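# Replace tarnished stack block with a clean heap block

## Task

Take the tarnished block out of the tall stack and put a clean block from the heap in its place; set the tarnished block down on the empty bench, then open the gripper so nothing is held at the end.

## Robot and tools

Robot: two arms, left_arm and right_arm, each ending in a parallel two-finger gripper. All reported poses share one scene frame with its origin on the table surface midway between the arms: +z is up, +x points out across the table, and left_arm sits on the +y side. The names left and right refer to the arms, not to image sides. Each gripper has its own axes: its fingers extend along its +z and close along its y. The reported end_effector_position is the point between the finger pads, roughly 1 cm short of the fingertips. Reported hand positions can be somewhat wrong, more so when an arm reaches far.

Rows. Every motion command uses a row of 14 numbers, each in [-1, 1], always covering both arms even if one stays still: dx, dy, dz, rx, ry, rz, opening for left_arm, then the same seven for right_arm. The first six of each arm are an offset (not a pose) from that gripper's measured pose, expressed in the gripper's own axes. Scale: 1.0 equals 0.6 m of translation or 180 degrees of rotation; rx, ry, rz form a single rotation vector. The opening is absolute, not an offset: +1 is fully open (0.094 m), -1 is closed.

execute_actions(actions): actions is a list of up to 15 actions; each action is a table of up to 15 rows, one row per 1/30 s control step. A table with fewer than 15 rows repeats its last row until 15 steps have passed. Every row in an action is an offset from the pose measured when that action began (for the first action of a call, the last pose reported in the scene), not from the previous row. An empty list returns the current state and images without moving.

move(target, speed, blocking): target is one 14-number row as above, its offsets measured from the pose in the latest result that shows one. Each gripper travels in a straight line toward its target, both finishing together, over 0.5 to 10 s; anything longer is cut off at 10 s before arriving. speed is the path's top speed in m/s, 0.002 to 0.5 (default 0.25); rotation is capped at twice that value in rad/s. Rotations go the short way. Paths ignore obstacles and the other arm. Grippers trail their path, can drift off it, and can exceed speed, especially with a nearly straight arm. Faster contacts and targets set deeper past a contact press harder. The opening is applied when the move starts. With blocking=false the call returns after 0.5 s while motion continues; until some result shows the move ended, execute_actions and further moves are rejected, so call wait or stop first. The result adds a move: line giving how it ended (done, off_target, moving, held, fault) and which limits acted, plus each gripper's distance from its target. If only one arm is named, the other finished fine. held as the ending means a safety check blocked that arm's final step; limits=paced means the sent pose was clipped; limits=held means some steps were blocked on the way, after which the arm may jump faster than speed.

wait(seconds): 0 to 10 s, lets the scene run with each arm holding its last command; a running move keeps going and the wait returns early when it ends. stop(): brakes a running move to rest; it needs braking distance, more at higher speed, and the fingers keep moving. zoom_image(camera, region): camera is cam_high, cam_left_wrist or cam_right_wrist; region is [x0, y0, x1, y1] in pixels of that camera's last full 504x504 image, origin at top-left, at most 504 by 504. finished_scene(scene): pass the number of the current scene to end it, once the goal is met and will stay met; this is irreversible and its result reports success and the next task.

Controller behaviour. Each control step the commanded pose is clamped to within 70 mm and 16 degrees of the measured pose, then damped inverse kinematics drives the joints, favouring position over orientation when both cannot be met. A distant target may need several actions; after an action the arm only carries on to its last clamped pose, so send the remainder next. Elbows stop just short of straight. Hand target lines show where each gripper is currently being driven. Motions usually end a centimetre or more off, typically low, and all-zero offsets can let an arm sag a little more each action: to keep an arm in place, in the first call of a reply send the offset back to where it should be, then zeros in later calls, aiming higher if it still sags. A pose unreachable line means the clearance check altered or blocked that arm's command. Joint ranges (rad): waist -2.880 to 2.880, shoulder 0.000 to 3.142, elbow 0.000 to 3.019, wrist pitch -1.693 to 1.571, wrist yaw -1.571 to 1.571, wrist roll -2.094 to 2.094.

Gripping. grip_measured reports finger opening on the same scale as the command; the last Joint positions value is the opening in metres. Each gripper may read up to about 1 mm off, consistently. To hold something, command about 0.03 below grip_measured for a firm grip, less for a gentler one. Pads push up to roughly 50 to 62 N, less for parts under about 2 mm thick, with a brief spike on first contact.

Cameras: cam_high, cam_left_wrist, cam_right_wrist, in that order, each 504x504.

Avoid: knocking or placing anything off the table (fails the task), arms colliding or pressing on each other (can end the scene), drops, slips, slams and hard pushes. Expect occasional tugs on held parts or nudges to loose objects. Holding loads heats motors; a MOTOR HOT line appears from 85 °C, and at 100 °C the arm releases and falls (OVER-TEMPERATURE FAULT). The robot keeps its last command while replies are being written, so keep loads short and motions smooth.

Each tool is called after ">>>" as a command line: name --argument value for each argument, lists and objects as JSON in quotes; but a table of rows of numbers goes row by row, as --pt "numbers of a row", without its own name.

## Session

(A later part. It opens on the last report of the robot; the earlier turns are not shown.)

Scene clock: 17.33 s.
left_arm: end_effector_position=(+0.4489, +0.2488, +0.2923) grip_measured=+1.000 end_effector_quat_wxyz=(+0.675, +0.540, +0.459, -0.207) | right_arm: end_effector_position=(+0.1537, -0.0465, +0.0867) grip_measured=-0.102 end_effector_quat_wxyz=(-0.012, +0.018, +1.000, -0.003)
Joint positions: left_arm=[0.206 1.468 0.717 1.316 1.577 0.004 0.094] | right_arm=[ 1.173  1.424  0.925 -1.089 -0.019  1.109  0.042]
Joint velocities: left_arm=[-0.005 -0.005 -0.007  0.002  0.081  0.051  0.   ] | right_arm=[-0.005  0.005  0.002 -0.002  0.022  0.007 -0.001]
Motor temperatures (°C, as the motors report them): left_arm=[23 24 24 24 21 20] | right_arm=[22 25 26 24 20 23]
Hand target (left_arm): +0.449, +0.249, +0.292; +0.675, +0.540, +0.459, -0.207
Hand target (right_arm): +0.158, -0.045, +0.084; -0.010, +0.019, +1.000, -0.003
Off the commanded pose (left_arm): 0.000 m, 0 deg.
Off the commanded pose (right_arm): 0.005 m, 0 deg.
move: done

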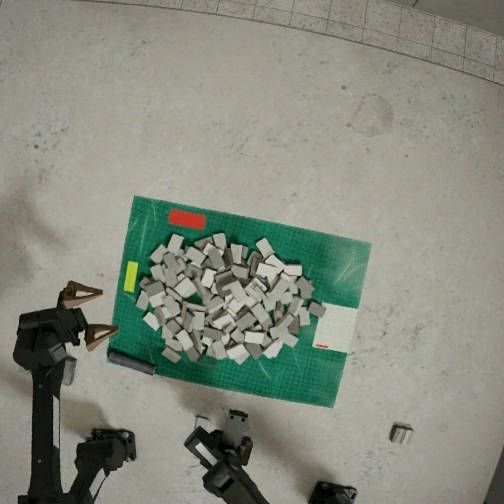

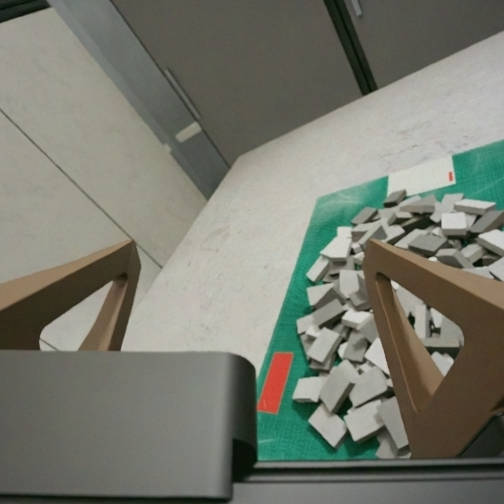

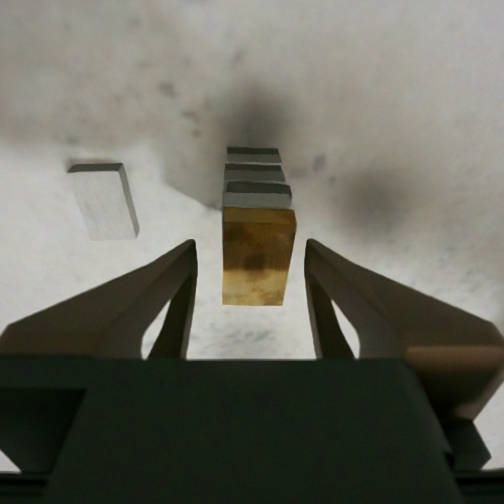

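>>> move --target '[0,0,0,0,0,0,1,0,-0.004,0.008,0,0,0,-0.1]' --speed 0.03

>>> move --target '[0,0,0,0,0,0,1,0,0,0,0,0,0,-0.54]'

>>> move --target '[0,0,0,0,0,0,1,0,0.015,-0.08,0,0,0,-0.54]' --speed 0.1

Scene clock: 18.30 s.
left_arm: end_effector_position=(+0.4489, +0.2488, +0.2923) grip_measured=+1.000 end_effector_quat_wxyz=(+0.675, +0.540, +0.459, -0.207) | right_arm: end_effector_position=(+0.1515, -0.0507, +0.0822) grip_measured=-0.102 end_effector_quat_wxyz=(-0.014, +0.018, +1.000, -0.007)
Joint positions: left_arm=[0.206 1.468 0.717 1.316 1.577 0.004 0.094] | right_arm=[ 1.173  1.424  0.911 -1.085 -0.019  1.109  0.042]
Joint velocities: left_arm=[-0.015 -0.005  0.002 -0.022  0.037 -0.007  0.   ] | right_arm=[-0.005  0.015  0.007 -0.002 -0.022 -0.037  0.001]
Motor temperatures (°C, as the motors report them): left_arm=[23 24 24 24 21 20] | right_arm=[22 25 26 24 20 23]
Hand target (left_arm): +0.449, +0.249, +0.292; +0.675, +0.540, +0.459, -0.207
Hand target (right_arm): +0.153, -0.049, +0.082; -0.012, +0.018, +1.000, -0.003
Off the commanded pose (left_arm): 0.000 m, 0 deg.
Off the commanded pose (right_arm): 0.003 m, 1 deg.
move: done

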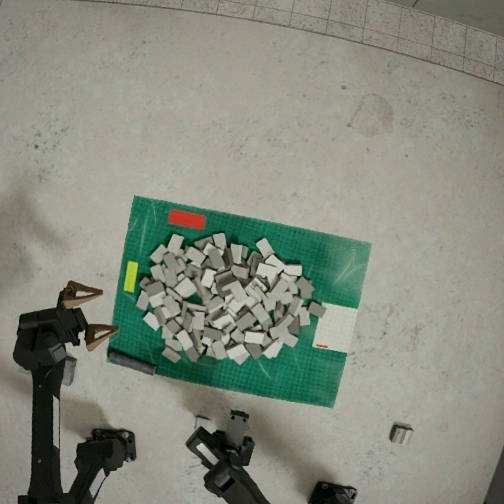

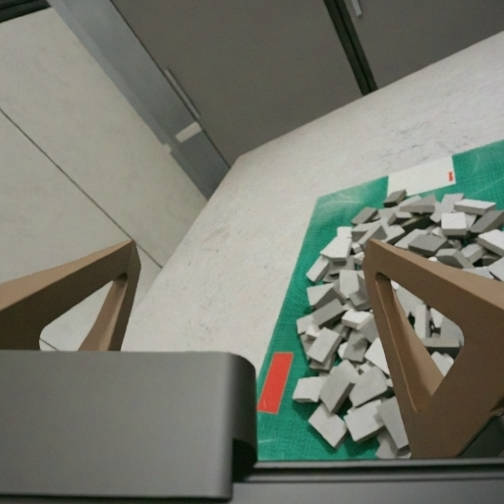

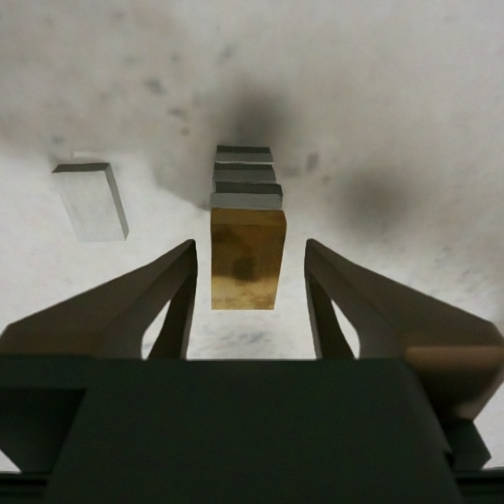

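Scene clock: 18.80 s.
left_arm: end_effector_position=(+0.4489, +0.2488, +0.2923) grip_measured=+1.000 end_effector_quat_wxyz=(+0.675, +0.540, +0.459, -0.207) | right_arm: end_effector_position=(+0.1514, -0.0509, +0.0820) grip_measured=-0.470 end_effector_quat_wxyz=(-0.014, +0.018, +1.000, -0.008)
Joint positions: left_arm=[0.206 1.468 0.717 1.316 1.577 0.004 0.094] | right_arm=[ 1.173  1.424  0.911 -1.085 -0.018  1.109  0.025]
Joint velocities: left_arm=[-0.005 -0.005 -0.007 -0.017  0.051 -0.022  0.   ] | right_arm=[-0.005 -0.015 -0.017  0.017 -0.007 -0.051  0.   ]
Motor temperatures (°C, as the motors report them): left_arm=[23 24 24 24 21 20] | right_arm=[22 25 26 24 20 23]
Hand target (left_arm): +0.449, +0.249, +0.292; +0.675, +0.540, +0.459, -0.207
Hand target (right_arm): +0.151, -0.051, +0.082; -0.014, +0.018, +1.000, -0.007
Off the commanded pose (left_arm): 0.000 m, 0 deg.
Off the commanded pose (right_arm): 0.000 m, 0 deg.
move: done

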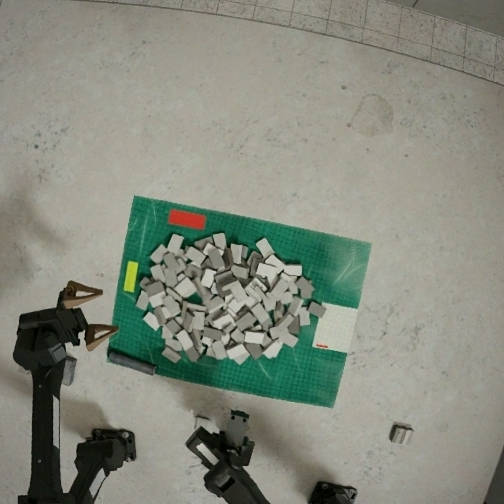

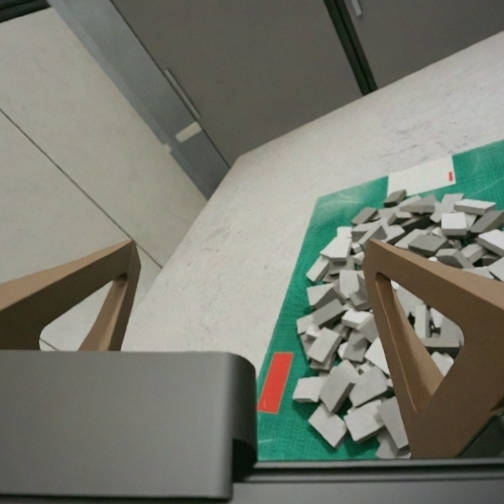

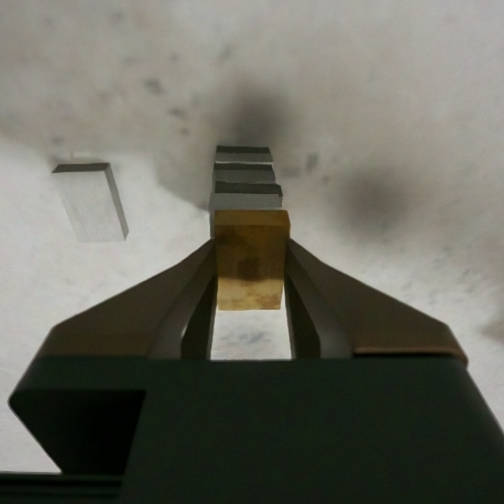

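Scene clock: 19.67 s.
left_arm: end_effector_position=(+0.4489, +0.2488, +0.2923) grip_measured=+1.000 end_effector_quat_wxyz=(+0.675, +0.540, +0.459, -0.207) | right_arm: end_effector_position=(+0.1500, -0.0535, +0.1150) grip_measured=-0.470 end_effector_quat_wxyz=(-0.022, +0.018, +0.999, -0.023)
Joint positions: left_arm=[0.206 1.468 0.717 1.316 1.577 0.004 0.094] | right_arm=[ 1.173  1.395  0.978 -1.214 -0.018  1.109  0.025]
Joint velocities: left_arm=[-0.005 -0.015  0.002  0.007 -0.066  0.066  0.   ] | right_arm=[-0.015  0.015 -0.002  0.007 -0.007 -0.007 -0.   ]
Motor temperatures (°C, as the motors report them): left_arm=[23 24 24 24 21 20] | right_arm=[22 25 26 24 20 23]
Hand target (left_arm): +0.449, +0.249, +0.292; +0.675, +0.540, +0.459, -0.207
Hand target (right_arm): +0.153, -0.041, +0.130; -0.014, +0.018, +1.000, -0.007
Off the commanded pose (left_arm): 0.000 m, 0 deg.
Off the commanded pose (right_arm): 0.020 m, 2 deg.
move: off_target (right_arm)

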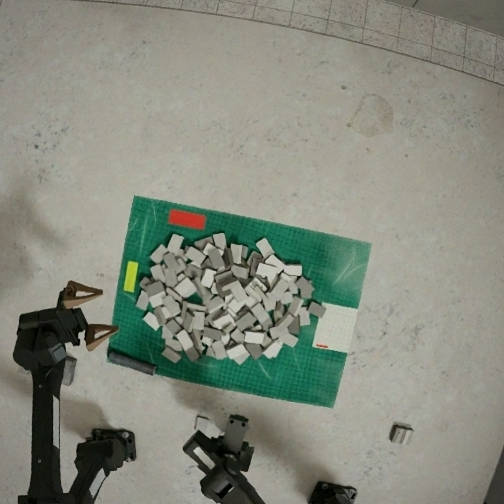

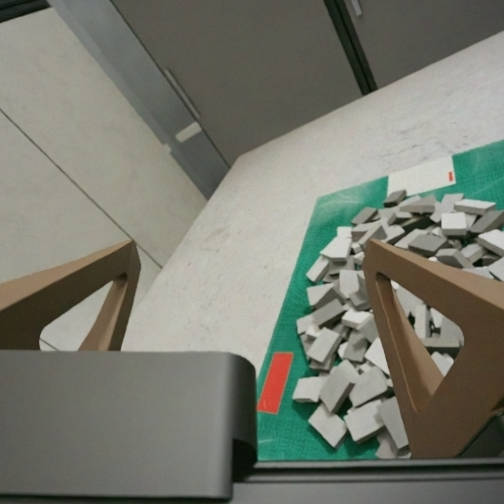

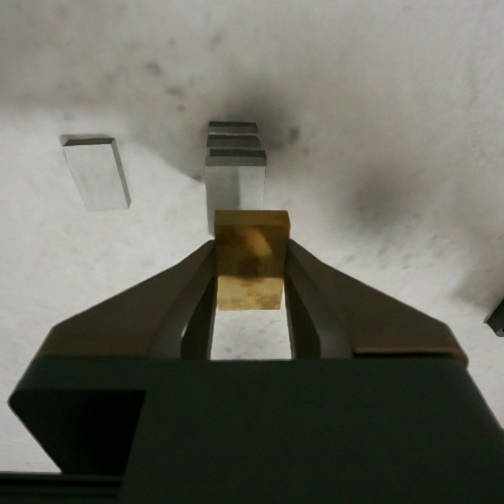

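>>> move --target '[0,0,0,0,0,0,1,-0.09,-0.16,0.02,-0.015,-0.006,0,-0.51]' --speed 0.2

>>> move --target '[0,0,0,0,0,0,1,0,0,0.11,0,0,0,-0.51]' --speed 0.1

Scene clock: 21.00 s.
left_arm: end_effector_position=(+0.4489, +0.2488, +0.2923) grip_measured=+1.000 end_effector_quat_wxyz=(+0.675, +0.540, +0.459, -0.207) | right_arm: end_effector_position=(+0.1983, -0.1554, +0.1019) grip_measured=-0.470 end_effector_quat_wxyz=(-0.016, +0.023, +1.000, -0.011)
Joint positions: left_arm=[0.206 1.468 0.717 1.316 1.577 0.004 0.094] | right_arm=[ 0.874  1.253  0.809 -1.166 -0.008  0.821  0.025]
Joint velocities: left_arm=[-0.015 -0.015 -0.002  0.022 -0.037 -0.037  0.   ] | right_arm=[-0.005 -0.015  0.007 -0.002 -0.037 -0.081 -0.   ]
Motor temperatures (°C, as the motors report them): left_arm=[23 24 24 24 21 20] | right_arm=[22 25 26 24 20 23]
Hand target (left_arm): +0.449, +0.249, +0.292; +0.675, +0.540, +0.459, -0.207
Hand target (right_arm): +0.202, -0.152, +0.106; -0.010, +0.019, +1.000, -0.002
Off the commanded pose (left_arm): 0.000 m, 0 deg.
Off the commanded pose (right_arm): 0.005 m, 2 deg.
move: done

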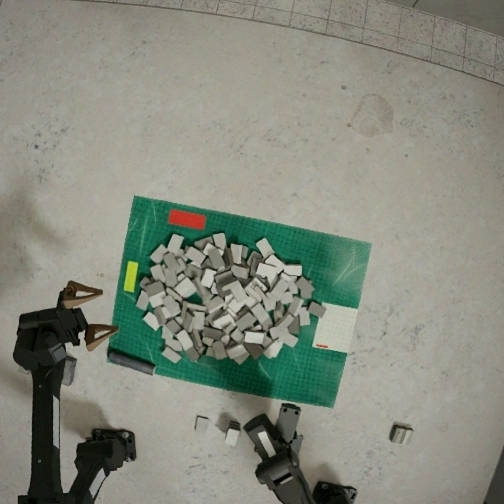

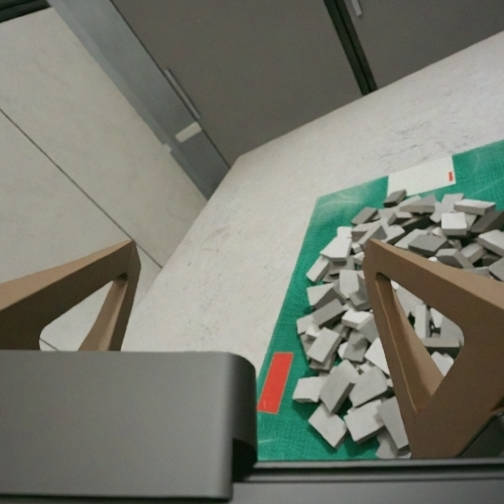

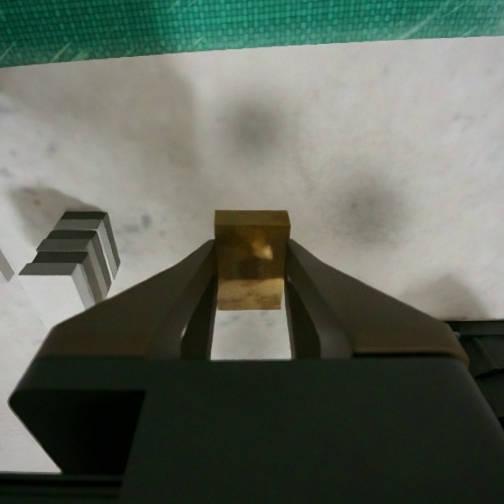

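Scene clock: 22.00 s.
left_arm: end_effector_position=(+0.4489, +0.2488, +0.2923) grip_measured=+1.000 end_effector_quat_wxyz=(+0.675, +0.540, +0.459, -0.207) | right_arm: end_effector_position=(+0.1929, -0.1606, +0.0352) grip_measured=-0.470 end_effector_quat_wxyz=(-0.020, +0.023, +0.999, -0.015)
Joint positions: left_arm=[0.206 1.468 0.717 1.316 1.577 0.004 0.094] | right_arm=[ 0.874  1.353  0.693 -0.96  -0.008  0.82   0.025]
Joint velocities: left_arm=[-0.005 -0.015 -0.002  0.007  0.007  0.037  0.   ] | right_arm=[-0.005  0.005  0.007  0.012  0.037 -0.007  0.001]
Motor temperatures (°C, as the motors report them): left_arm=[23 24 24 24 21 20] | right_arm=[22 25 26 24 20 23]
Hand target (left_arm): +0.449, +0.249, +0.292; +0.675, +0.540, +0.459, -0.207
Hand target (right_arm): +0.196, -0.157, +0.036; -0.016, +0.023, +1.000, -0.011
Off the commanded pose (left_arm): 0.000 m, 0 deg.
Off the commanded pose (right_arm): 0.005 m, 1 deg.
move: done

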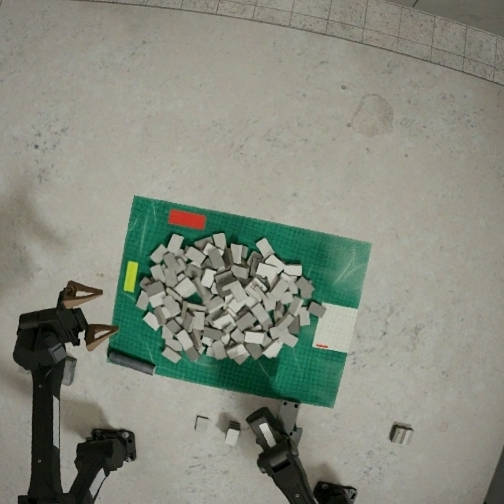

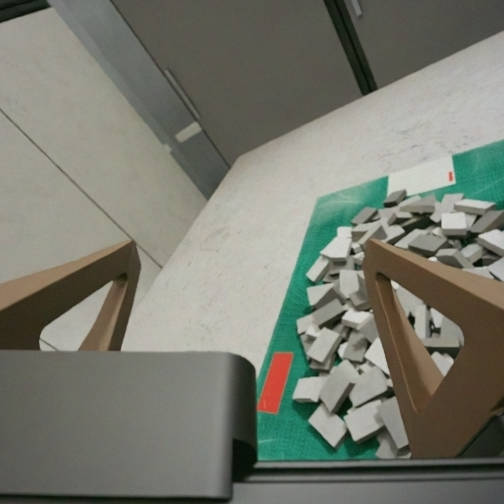

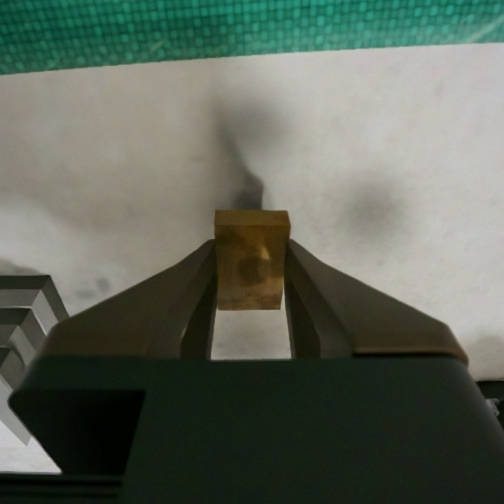

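>>> move --target '[0,0,0,0,0,0,1,0,0,0.03,-0.009,-0.006,0,-0.51]' --speed 0.03

>>> move --target '[0,0,0,0,0,0,1,0,0,0,0,0,0,-0.1]'

>>> move --target '[0,0,0,0,0,0,1,-0.01,0.01,-0.08,0,0,0,-0.1]' --speed 0.15

>>> move --target '[0,0,0,0,0,0,1,-0.5,-0.03,-0.14,0,0,0,-0.1]' --speed 0.3

Scene clock: 23.13 s.
left_arm: end_effector_position=(+0.4489, +0.2488, +0.2923) grip_measured=+1.000 end_effector_quat_wxyz=(+0.675, +0.540, +0.459, -0.207) | right_arm: end_effector_position=(+0.1900, -0.1629, +0.0192) grip_measured=-0.470 end_effector_quat_wxyz=(-0.011, +0.023, +1.000, -0.003)
Joint positions: left_arm=[0.206 1.468 0.717 1.316 1.577 0.004 0.094] | right_arm=[ 0.874  1.359  0.645 -0.877 -0.011  0.82   0.025]
Joint velocities: left_arm=[-0.015 -0.015  0.002 -0.002 -0.066 -0.037  0.   ] | right_arm=[ 0.005  0.005 -0.017 -0.017 -0.051  0.007 -0.001]
Motor temperatures (°C, as the motors report them): left_arm=[23 24 24 24 21 20] | right_arm=[22 25 26 24 20 23]
Hand target (left_arm): +0.449, +0.249, +0.292; +0.675, +0.540, +0.459, -0.207
Hand target (right_arm): +0.192, -0.161, +0.017; -0.010, +0.023, +1.000, -0.001
Off the commanded pose (left_arm): 0.000 m, 0 deg.
Off the commanded pose (right_arm): 0.003 m, 0 deg.
move: done

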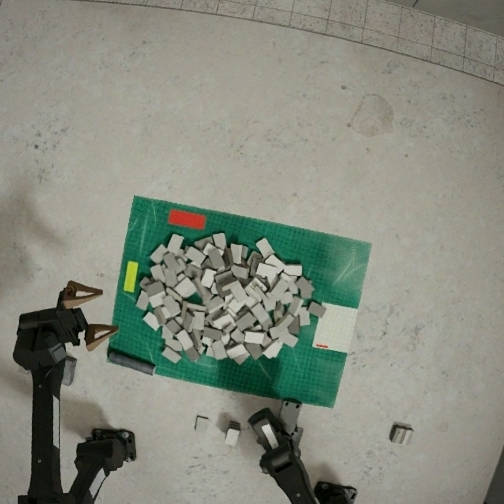

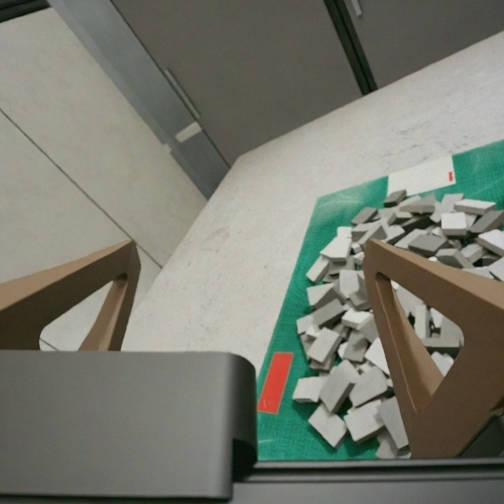

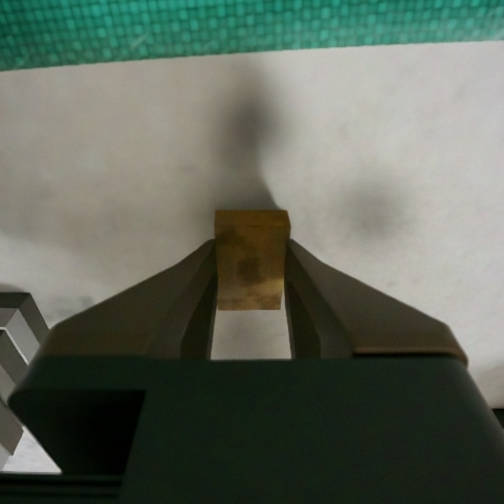

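Scene clock: 23.63 s.
left_arm: end_effector_position=(+0.4489, +0.2488, +0.2923) grip_measured=+1.000 end_effector_quat_wxyz=(+0.675, +0.540, +0.459, -0.207) | right_arm: end_effector_position=(+0.1900, -0.1629, +0.0192) grip_measured=-0.102 end_effector_quat_wxyz=(-0.011, +0.023, +1.000, -0.003)
Joint positions: left_arm=[0.206 1.468 0.717 1.316 1.577 0.004 0.094] | right_arm=[ 0.874  1.359  0.645 -0.877 -0.011  0.82   0.042]
Joint velocities: left_arm=[ 0.005 -0.024 -0.002  0.002 -0.066  0.095  0.   ] | right_arm=[-0.005 -0.005 -0.002 -0.017 -0.007 -0.007  0.001]
Motor temperatures (°C, as the motors report them): left_arm=[23 24 24 24 21 20] | right_arm=[22 25 26 24 20 23]
Hand target (left_arm): +0.449, +0.249, +0.292; +0.675, +0.540, +0.459, -0.207
Hand target (right_arm): +0.190, -0.163, +0.019; -0.011, +0.023, +1.000, -0.003
Off the commanded pose (left_arm): 0.000 m, 0 deg.
Off the commanded pose (right_arm): 0.000 m, 0 deg.
move: done

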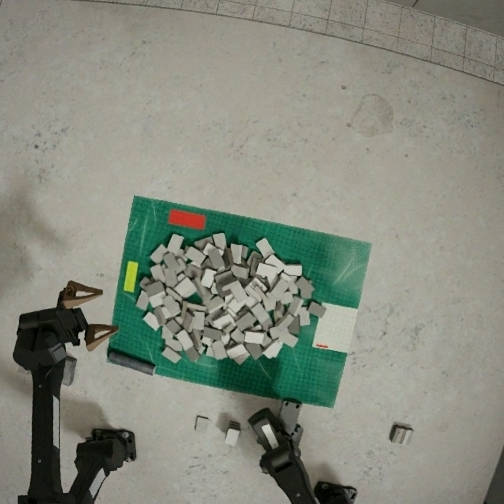

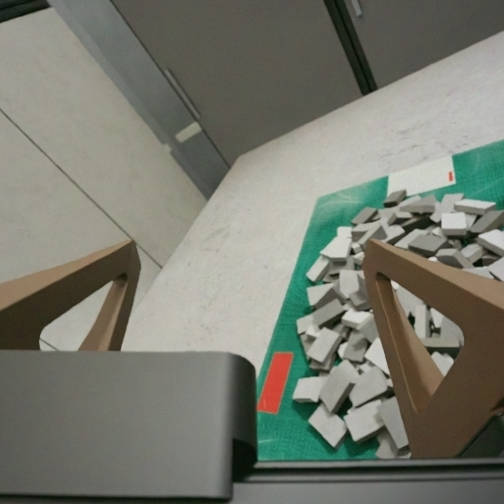

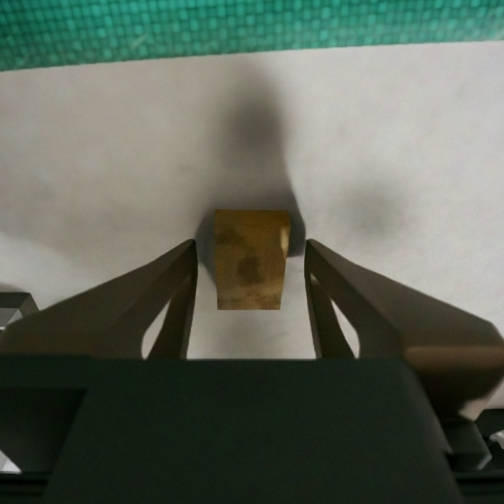

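Scene clock: 24.43 s.
left_arm: end_effector_position=(+0.4489, +0.2488, +0.2923) grip_measured=+1.000 end_effector_quat_wxyz=(+0.675, +0.540, +0.459, -0.207) | right_arm: end_effector_position=(+0.1888, -0.1640, +0.0571) grip_measured=-0.102 end_effector_quat_wxyz=(-0.019, +0.023, +0.999, -0.012)
Joint positions: left_arm=[0.206 1.468 0.717 1.316 1.577 0.004 0.094] | right_arm=[ 0.874  1.291  0.707 -1.03  -0.011  0.82   0.042]
Joint velocities: left_arm=[-0.005 -0.015 -0.002  0.007 -0.051 -0.081  0.   ] | right_arm=[-0.015  0.005 -0.012  0.007  0.037 -0.051 -0.001]
Motor temperatures (°C, as the motors report them): left_arm=[23 24 24 24 21 20] | right_arm=[22 25 26 24 20 23]
Hand target (left_arm): +0.449, +0.249, +0.292; +0.675, +0.540, +0.459, -0.207
Hand target (right_arm): +0.197, -0.157, +0.067; -0.011, +0.023, +1.000, -0.003
Off the commanded pose (left_arm): 0.000 m, 0 deg.
Off the commanded pose (right_arm): 0.015 m, 1 deg.
move: off_target (right_arm)

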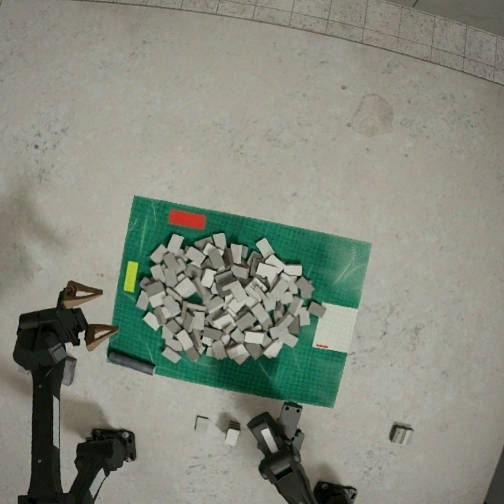

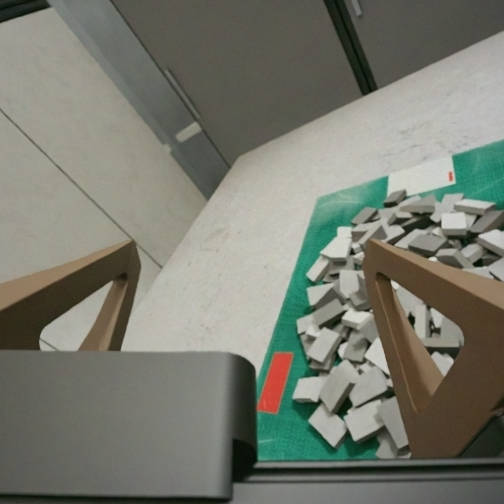

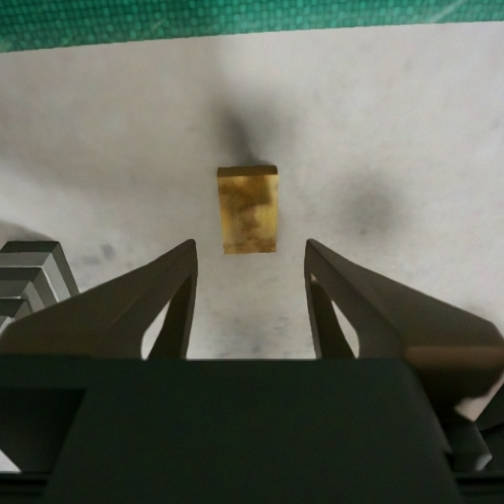

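Scene clock: 25.97 s.
left_arm: end_effector_position=(+0.4489, +0.2488, +0.2923) grip_measured=+1.000 end_effector_quat_wxyz=(+0.675, +0.540, +0.459, -0.207) | right_arm: end_effector_position=(+0.4813, -0.1958, +0.1208) grip_measured=-0.102 end_effector_quat_wxyz=(-0.024, +0.028, +0.999, -0.019)
Joint positions: left_arm=[0.206 1.468 0.717 1.316 1.577 0.004 0.094] | right_arm=[ 0.439  1.813  1.505 -1.321  0.018  0.395  0.042]
Joint velocities: left_arm=[-0.015 -0.024 -0.017  0.012  0.022 -0.081  0.   ] | right_arm=[-0.015  0.005 -0.007 -0.012 -0.022  0.037 -0.   ]
Motor temperatures (°C, as the motors report them): left_arm=[23 24 24 24 21 20] | right_arm=[22 25 26 24 20 23]
Hand target (left_arm): +0.449, +0.249, +0.292; +0.675, +0.540, +0.459, -0.207
Hand target (right_arm): +0.492, -0.193, +0.128; -0.016, +0.023, +0.999, -0.016
Off the commanded pose (left_arm): 0.000 m, 0 deg.
Off the commanded pose (right_arm): 0.013 m, 1 deg.
move: off_target (right_arm)

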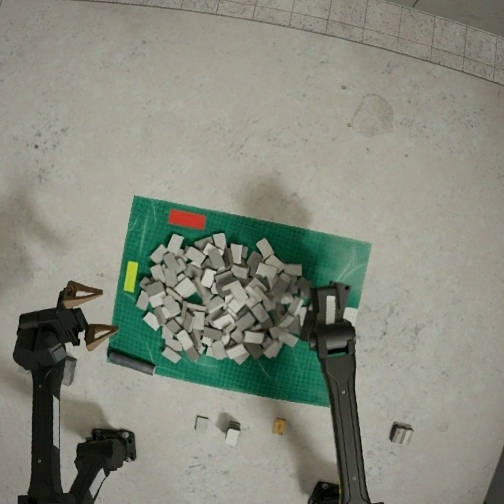

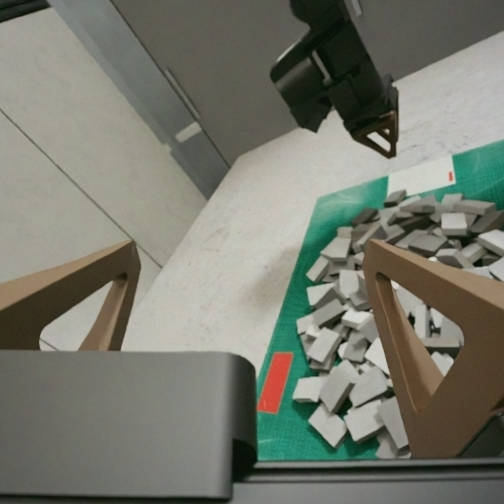

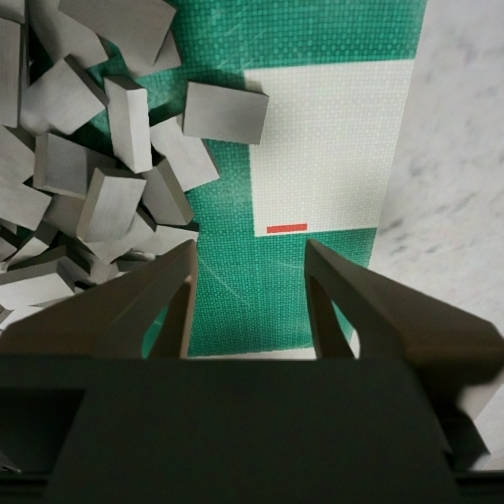

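>>> move --target '[0,0,0,0,0,0,1,-0.065,0.025,0.05,-0.016,0.004,-0.455,-0.1]' --speed 0.4

Scene clock: 28.60 s.
left_arm: end_effector_position=(+0.4489, +0.2488, +0.2923) grip_measured=+1.000 end_effector_quat_wxyz=(+0.675, +0.540, +0.459, -0.207) | right_arm: end_effector_position=(+0.5049, -0.1824, +0.0828) grip_measured=-0.102 end_effector_quat_wxyz=(-0.044, -0.633, +0.772, +0.025)
Joint positions: left_arm=[0.206 1.468 0.717 1.316 1.577 0.004 0.094] | right_arm=[ 0.436  1.937  1.584 -1.317 -0.017 -1.038  0.042]
Joint velocities: left_arm=[-0.005  0.015 -0.027 -0.002 -0.007 -0.022  0.   ] | right_arm=[-0.005 -0.005  0.007 -0.007 -0.022  0.037  0.   ]
Motor temperatures (°C, as the motors report them): left_arm=[23 24 24 24 21 20] | right_arm=[22 25 27 24 20 23]
Hand target (left_arm): +0.449, +0.249, +0.292; +0.675, +0.540, +0.459, -0.207
Hand target (right_arm): +0.519, -0.184, +0.088; -0.035, -0.633, +0.773, +0.024
Off the commanded pose (left_arm): 0.000 m, 0 deg.
Off the commanded pose (right_arm): 0.016 m, 1 deg.
move: off_target (right_arm)

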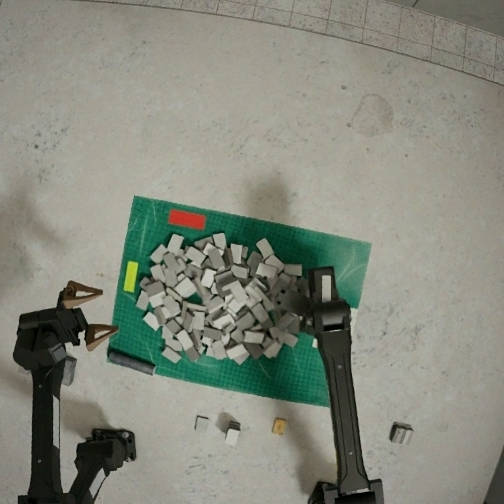

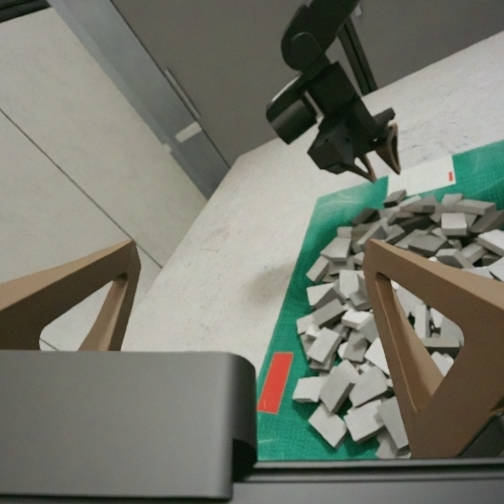

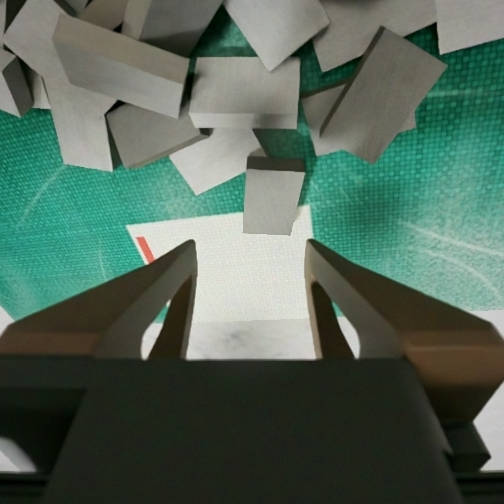

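>>> move --target '[0,0,0,0,0,0,1,0,-0.03,0.05,0.032,-0.012,0.015,-0.1]' --speed 0.08

Scene clock: 29.87 s.
left_arm: end_effector_position=(+0.4489, +0.2488, +0.2923) grip_measured=+1.000 end_effector_quat_wxyz=(+0.675, +0.540, +0.459, -0.207) | right_arm: end_effector_position=(+0.5144, -0.1823, +0.0495) grip_measured=-0.102 end_effector_quat_wxyz=(-0.004, -0.623, +0.782, +0.001)
Joint positions: left_arm=[0.206 1.468 0.717 1.316 1.577 0.004 0.094] | right_arm=[ 0.436  1.937  1.493 -1.134  0.    -1.008  0.042]
Joint velocities: left_arm=[-0.015 -0.005 -0.007 -0.002  0.037  0.007  0.   ] | right_arm=[ 0.005 -0.015 -0.012  0.002  0.007 -0.037  0.001]
Motor temperatures (°C, as the motors report them): left_arm=[23 24 24 24 21 20] | right_arm=[22 25 27 24 20 23]
Hand target (left_arm): +0.449, +0.249, +0.292; +0.675, +0.540, +0.459, -0.207
Hand target (right_arm): +0.519, -0.186, +0.051; +0.002, -0.616, +0.788, -0.002
Off the commanded pose (left_arm): 0.000 m, 0 deg.
Off the commanded pose (right_arm): 0.007 m, 1 deg.
move: done

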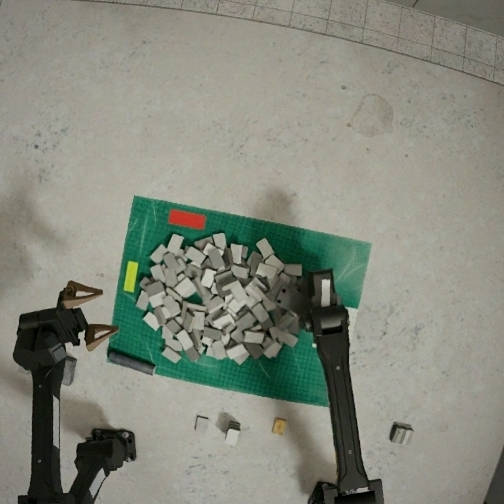

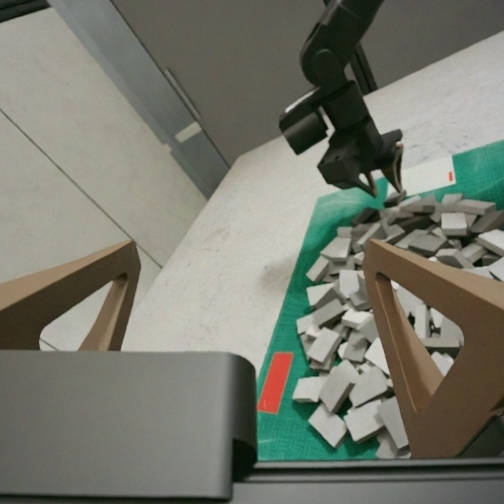

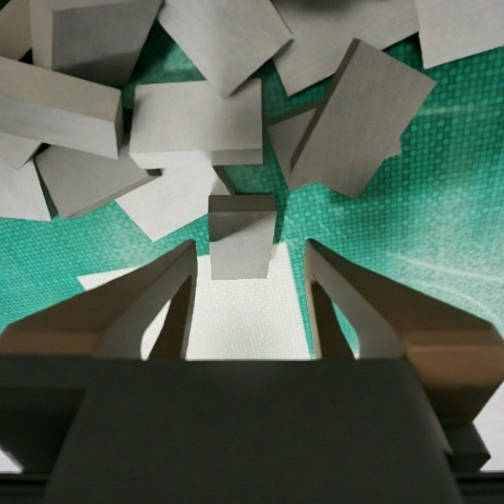

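>>> move --target '[0,0,0,0,0,0,1,0.01,0,0.045,0,0,0,-0.1]' --speed 0.04

Scene clock: 31.00 s.
left_arm: end_effector_position=(+0.4489, +0.2488, +0.2923) grip_measured=+1.000 end_effector_quat_wxyz=(+0.675, +0.540, +0.459, -0.207) | right_arm: end_effector_position=(+0.5098, -0.1839, +0.0314) grip_measured=-0.102 end_effector_quat_wxyz=(-0.001, -0.623, +0.782, +0.000)
Joint positions: left_arm=[0.206 1.468 0.717 1.316 1.577 0.004 0.094] | right_arm=[ 0.436  1.944  1.45  -1.079  0.    -1.009  0.042]
Joint velocities: left_arm=[-0.005 -0.015 -0.002 -0.007 -0.037 -0.051  0.   ] | right_arm=[-0.005  0.015  0.012 -0.017  0.095 -0.037 -0.001]
Motor temperatures (°C, as the motors report them): left_arm=[23 24 24 24 21 20] | right_arm=[22 25 27 24 20 23]
Hand target (left_arm): +0.449, +0.249, +0.292; +0.675, +0.540, +0.459, -0.207
Hand target (right_arm): +0.512, -0.188, +0.023; -0.004, -0.623, +0.782, +0.001
Off the commanded pose (left_arm): 0.000 m, 0 deg.
Off the commanded pose (right_arm): 0.010 m, 0 deg.
move: done

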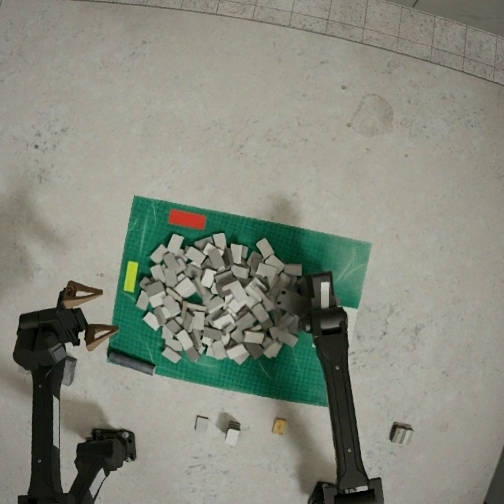

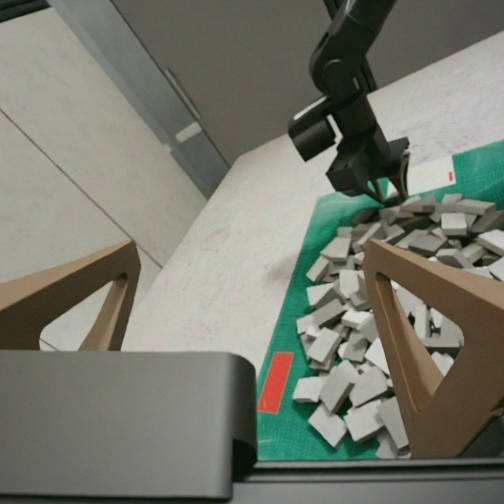

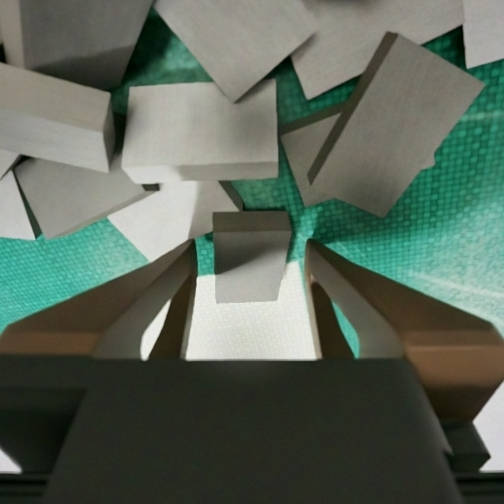

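>>> move --target '[0,0,0,0,0,0,1,0,0,0,0,0,0,-0.52]'

>>> move --target '[0,0,0,0,0,0,1,0,-0.01,-0.2,0,0,0,-0.52]' --speed 0.15

Scene clock: 31.87 s.
left_arm: end_effector_position=(+0.4489, +0.2488, +0.2923) grip_measured=+1.000 end_effector_quat_wxyz=(+0.675, +0.540, +0.459, -0.207) | right_arm: end_effector_position=(+0.5098, -0.1839, +0.0314) grip_measured=-0.467 end_effector_quat_wxyz=(-0.001, -0.623, +0.782, +0.000)
Joint positions: left_arm=[0.206 1.468 0.717 1.316 1.577 0.004 0.094] | right_arm=[ 0.436  1.944  1.45  -1.079  0.    -1.009  0.025]
Joint velocities: left_arm=[-0.005  0.015 -0.002  0.007 -0.022 -0.007  0.   ] | right_arm=[-0.005  0.005  0.017 -0.012  0.037 -0.037 -0.002]
Motor temperatures (°C, as the motors report them): left_arm=[23 24 24 24 21 20] | right_arm=[22 25 27 24 20 23]
Hand target (left_arm): +0.449, +0.249, +0.292; +0.675, +0.540, +0.459, -0.207
Hand target (right_arm): +0.510, -0.184, +0.031; -0.001, -0.623, +0.782, +0.000
Off the commanded pose (left_arm): 0.000 m, 0 deg.
Off the commanded pose (right_arm): 0.000 m, 0 deg.
move: done

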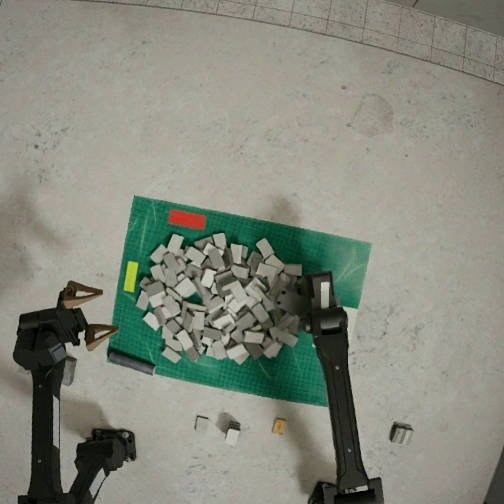

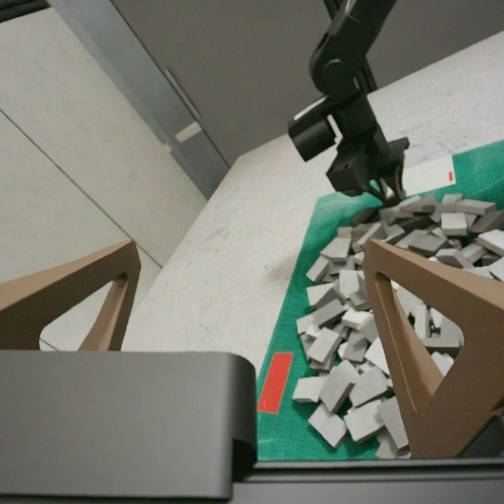

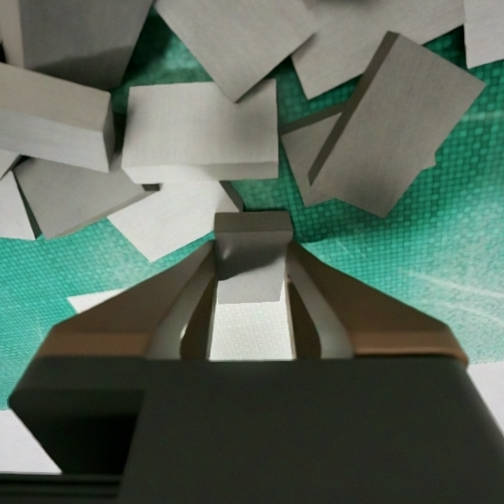

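Scene clock: 33.03 s.
left_arm: end_effector_position=(+0.4489, +0.2488, +0.2923) grip_measured=+1.000 end_effector_quat_wxyz=(+0.675, +0.540, +0.459, -0.207) | right_arm: end_effector_position=(+0.5051, -0.1855, +0.1331) grip_measured=-0.467 end_effector_quat_wxyz=(-0.019, -0.623, +0.782, +0.006)
Joint positions: left_arm=[0.206 1.468 0.717 1.316 1.577 0.004 0.094] | right_arm=[ 0.436  1.857  1.604 -1.357  0.    -1.009  0.025]
Joint velocities: left_arm=[-0.024  0.005 -0.007 -0.002  0.007 -0.022  0.   ] | right_arm=[ 0.005  0.005 -0.002 -0.012  0.007  0.037  0.   ]
Motor temperatures (°C, as the motors report them): left_arm=[23 24 24 24 21 20] | right_arm=[22 25 27 24 20 23]
Hand target (left_arm): +0.449, +0.249, +0.292; +0.675, +0.540, +0.459, -0.207
Hand target (right_arm): +0.516, -0.185, +0.152; -0.001, -0.623, +0.782, +0.000
Off the commanded pose (left_arm): 0.000 m, 0 deg.
Off the commanded pose (right_arm): 0.021 m, 2 deg.
move: off_target (right_arm)

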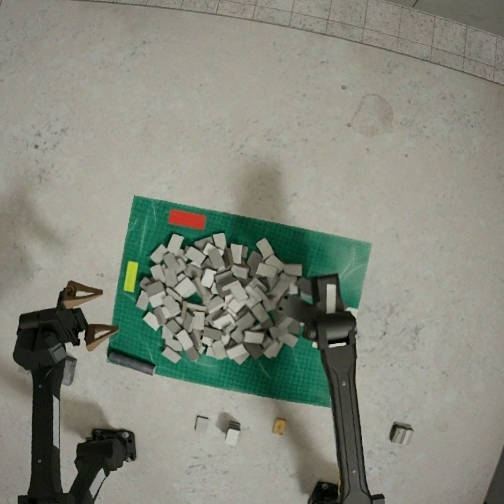

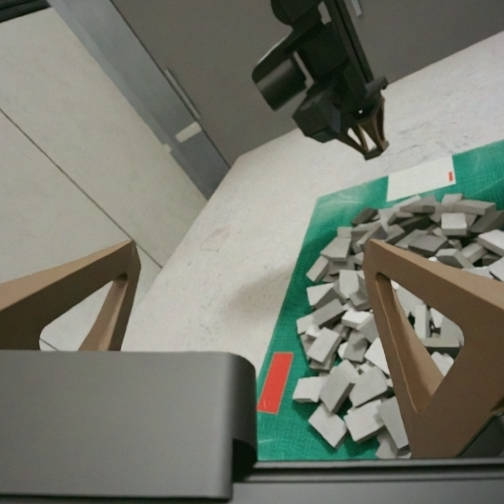

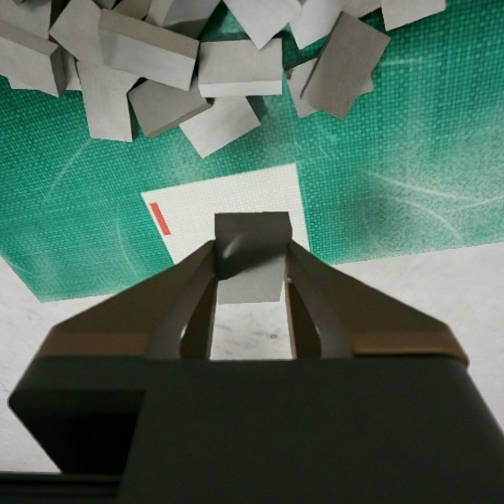

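>>> move --target '[0,0,0,0,0,0,1,-0.102,0.625,-0.03,0,0,0.439,-0.5]' --speed 0.3

Scene clock: 36.30 s.
left_arm: end_effector_position=(+0.4489, +0.2488, +0.2923) grip_measured=+1.000 end_effector_quat_wxyz=(+0.675, +0.540, +0.459, -0.207) | right_arm: end_effector_position=(+0.1531, -0.0417, +0.1619) grip_measured=-0.468 end_effector_quat_wxyz=(-0.027, +0.012, +1.000, -0.002)
Joint positions: left_arm=[0.206 1.468 0.717 1.316 1.577 0.004 0.094] | right_arm=[ 1.168  1.361  1.075 -1.315 -0.046  1.092  0.025]
Joint velocities: left_arm=[-0.024 -0.005 -0.002  0.007  0.037 -0.037  0.   ] | right_arm=[-0.005 -0.015  0.012 -0.002 -0.007 -0.022 -0.001]
Motor temperatures (°C, as the motors report them): left_arm=[23 24 24 24 21 20] | right_arm=[22 25 27 24 20 23]
Hand target (left_arm): +0.449, +0.249, +0.292; +0.675, +0.540, +0.459, -0.207
Hand target (right_arm): +0.152, -0.043, +0.168; -0.024, +0.016, +1.000, +0.000
Off the commanded pose (left_arm): 0.000 m, 0 deg.
Off the commanded pose (right_arm): 0.001 m, 1 deg.
move: done

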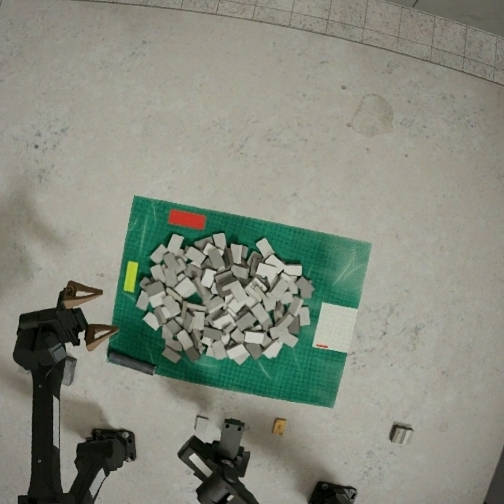

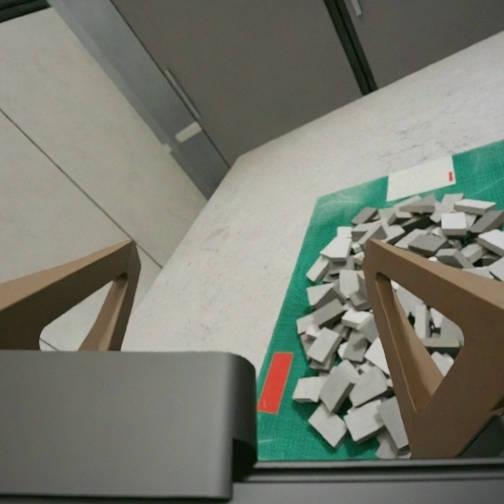

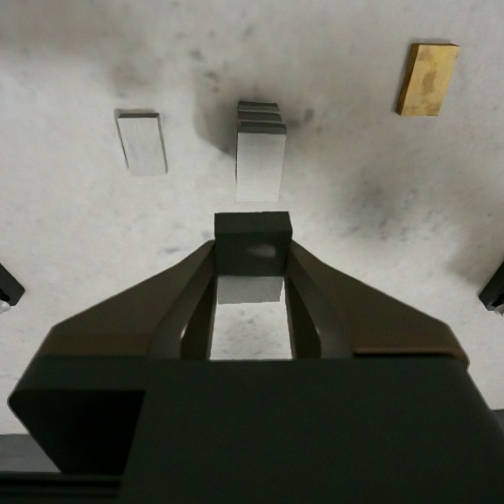

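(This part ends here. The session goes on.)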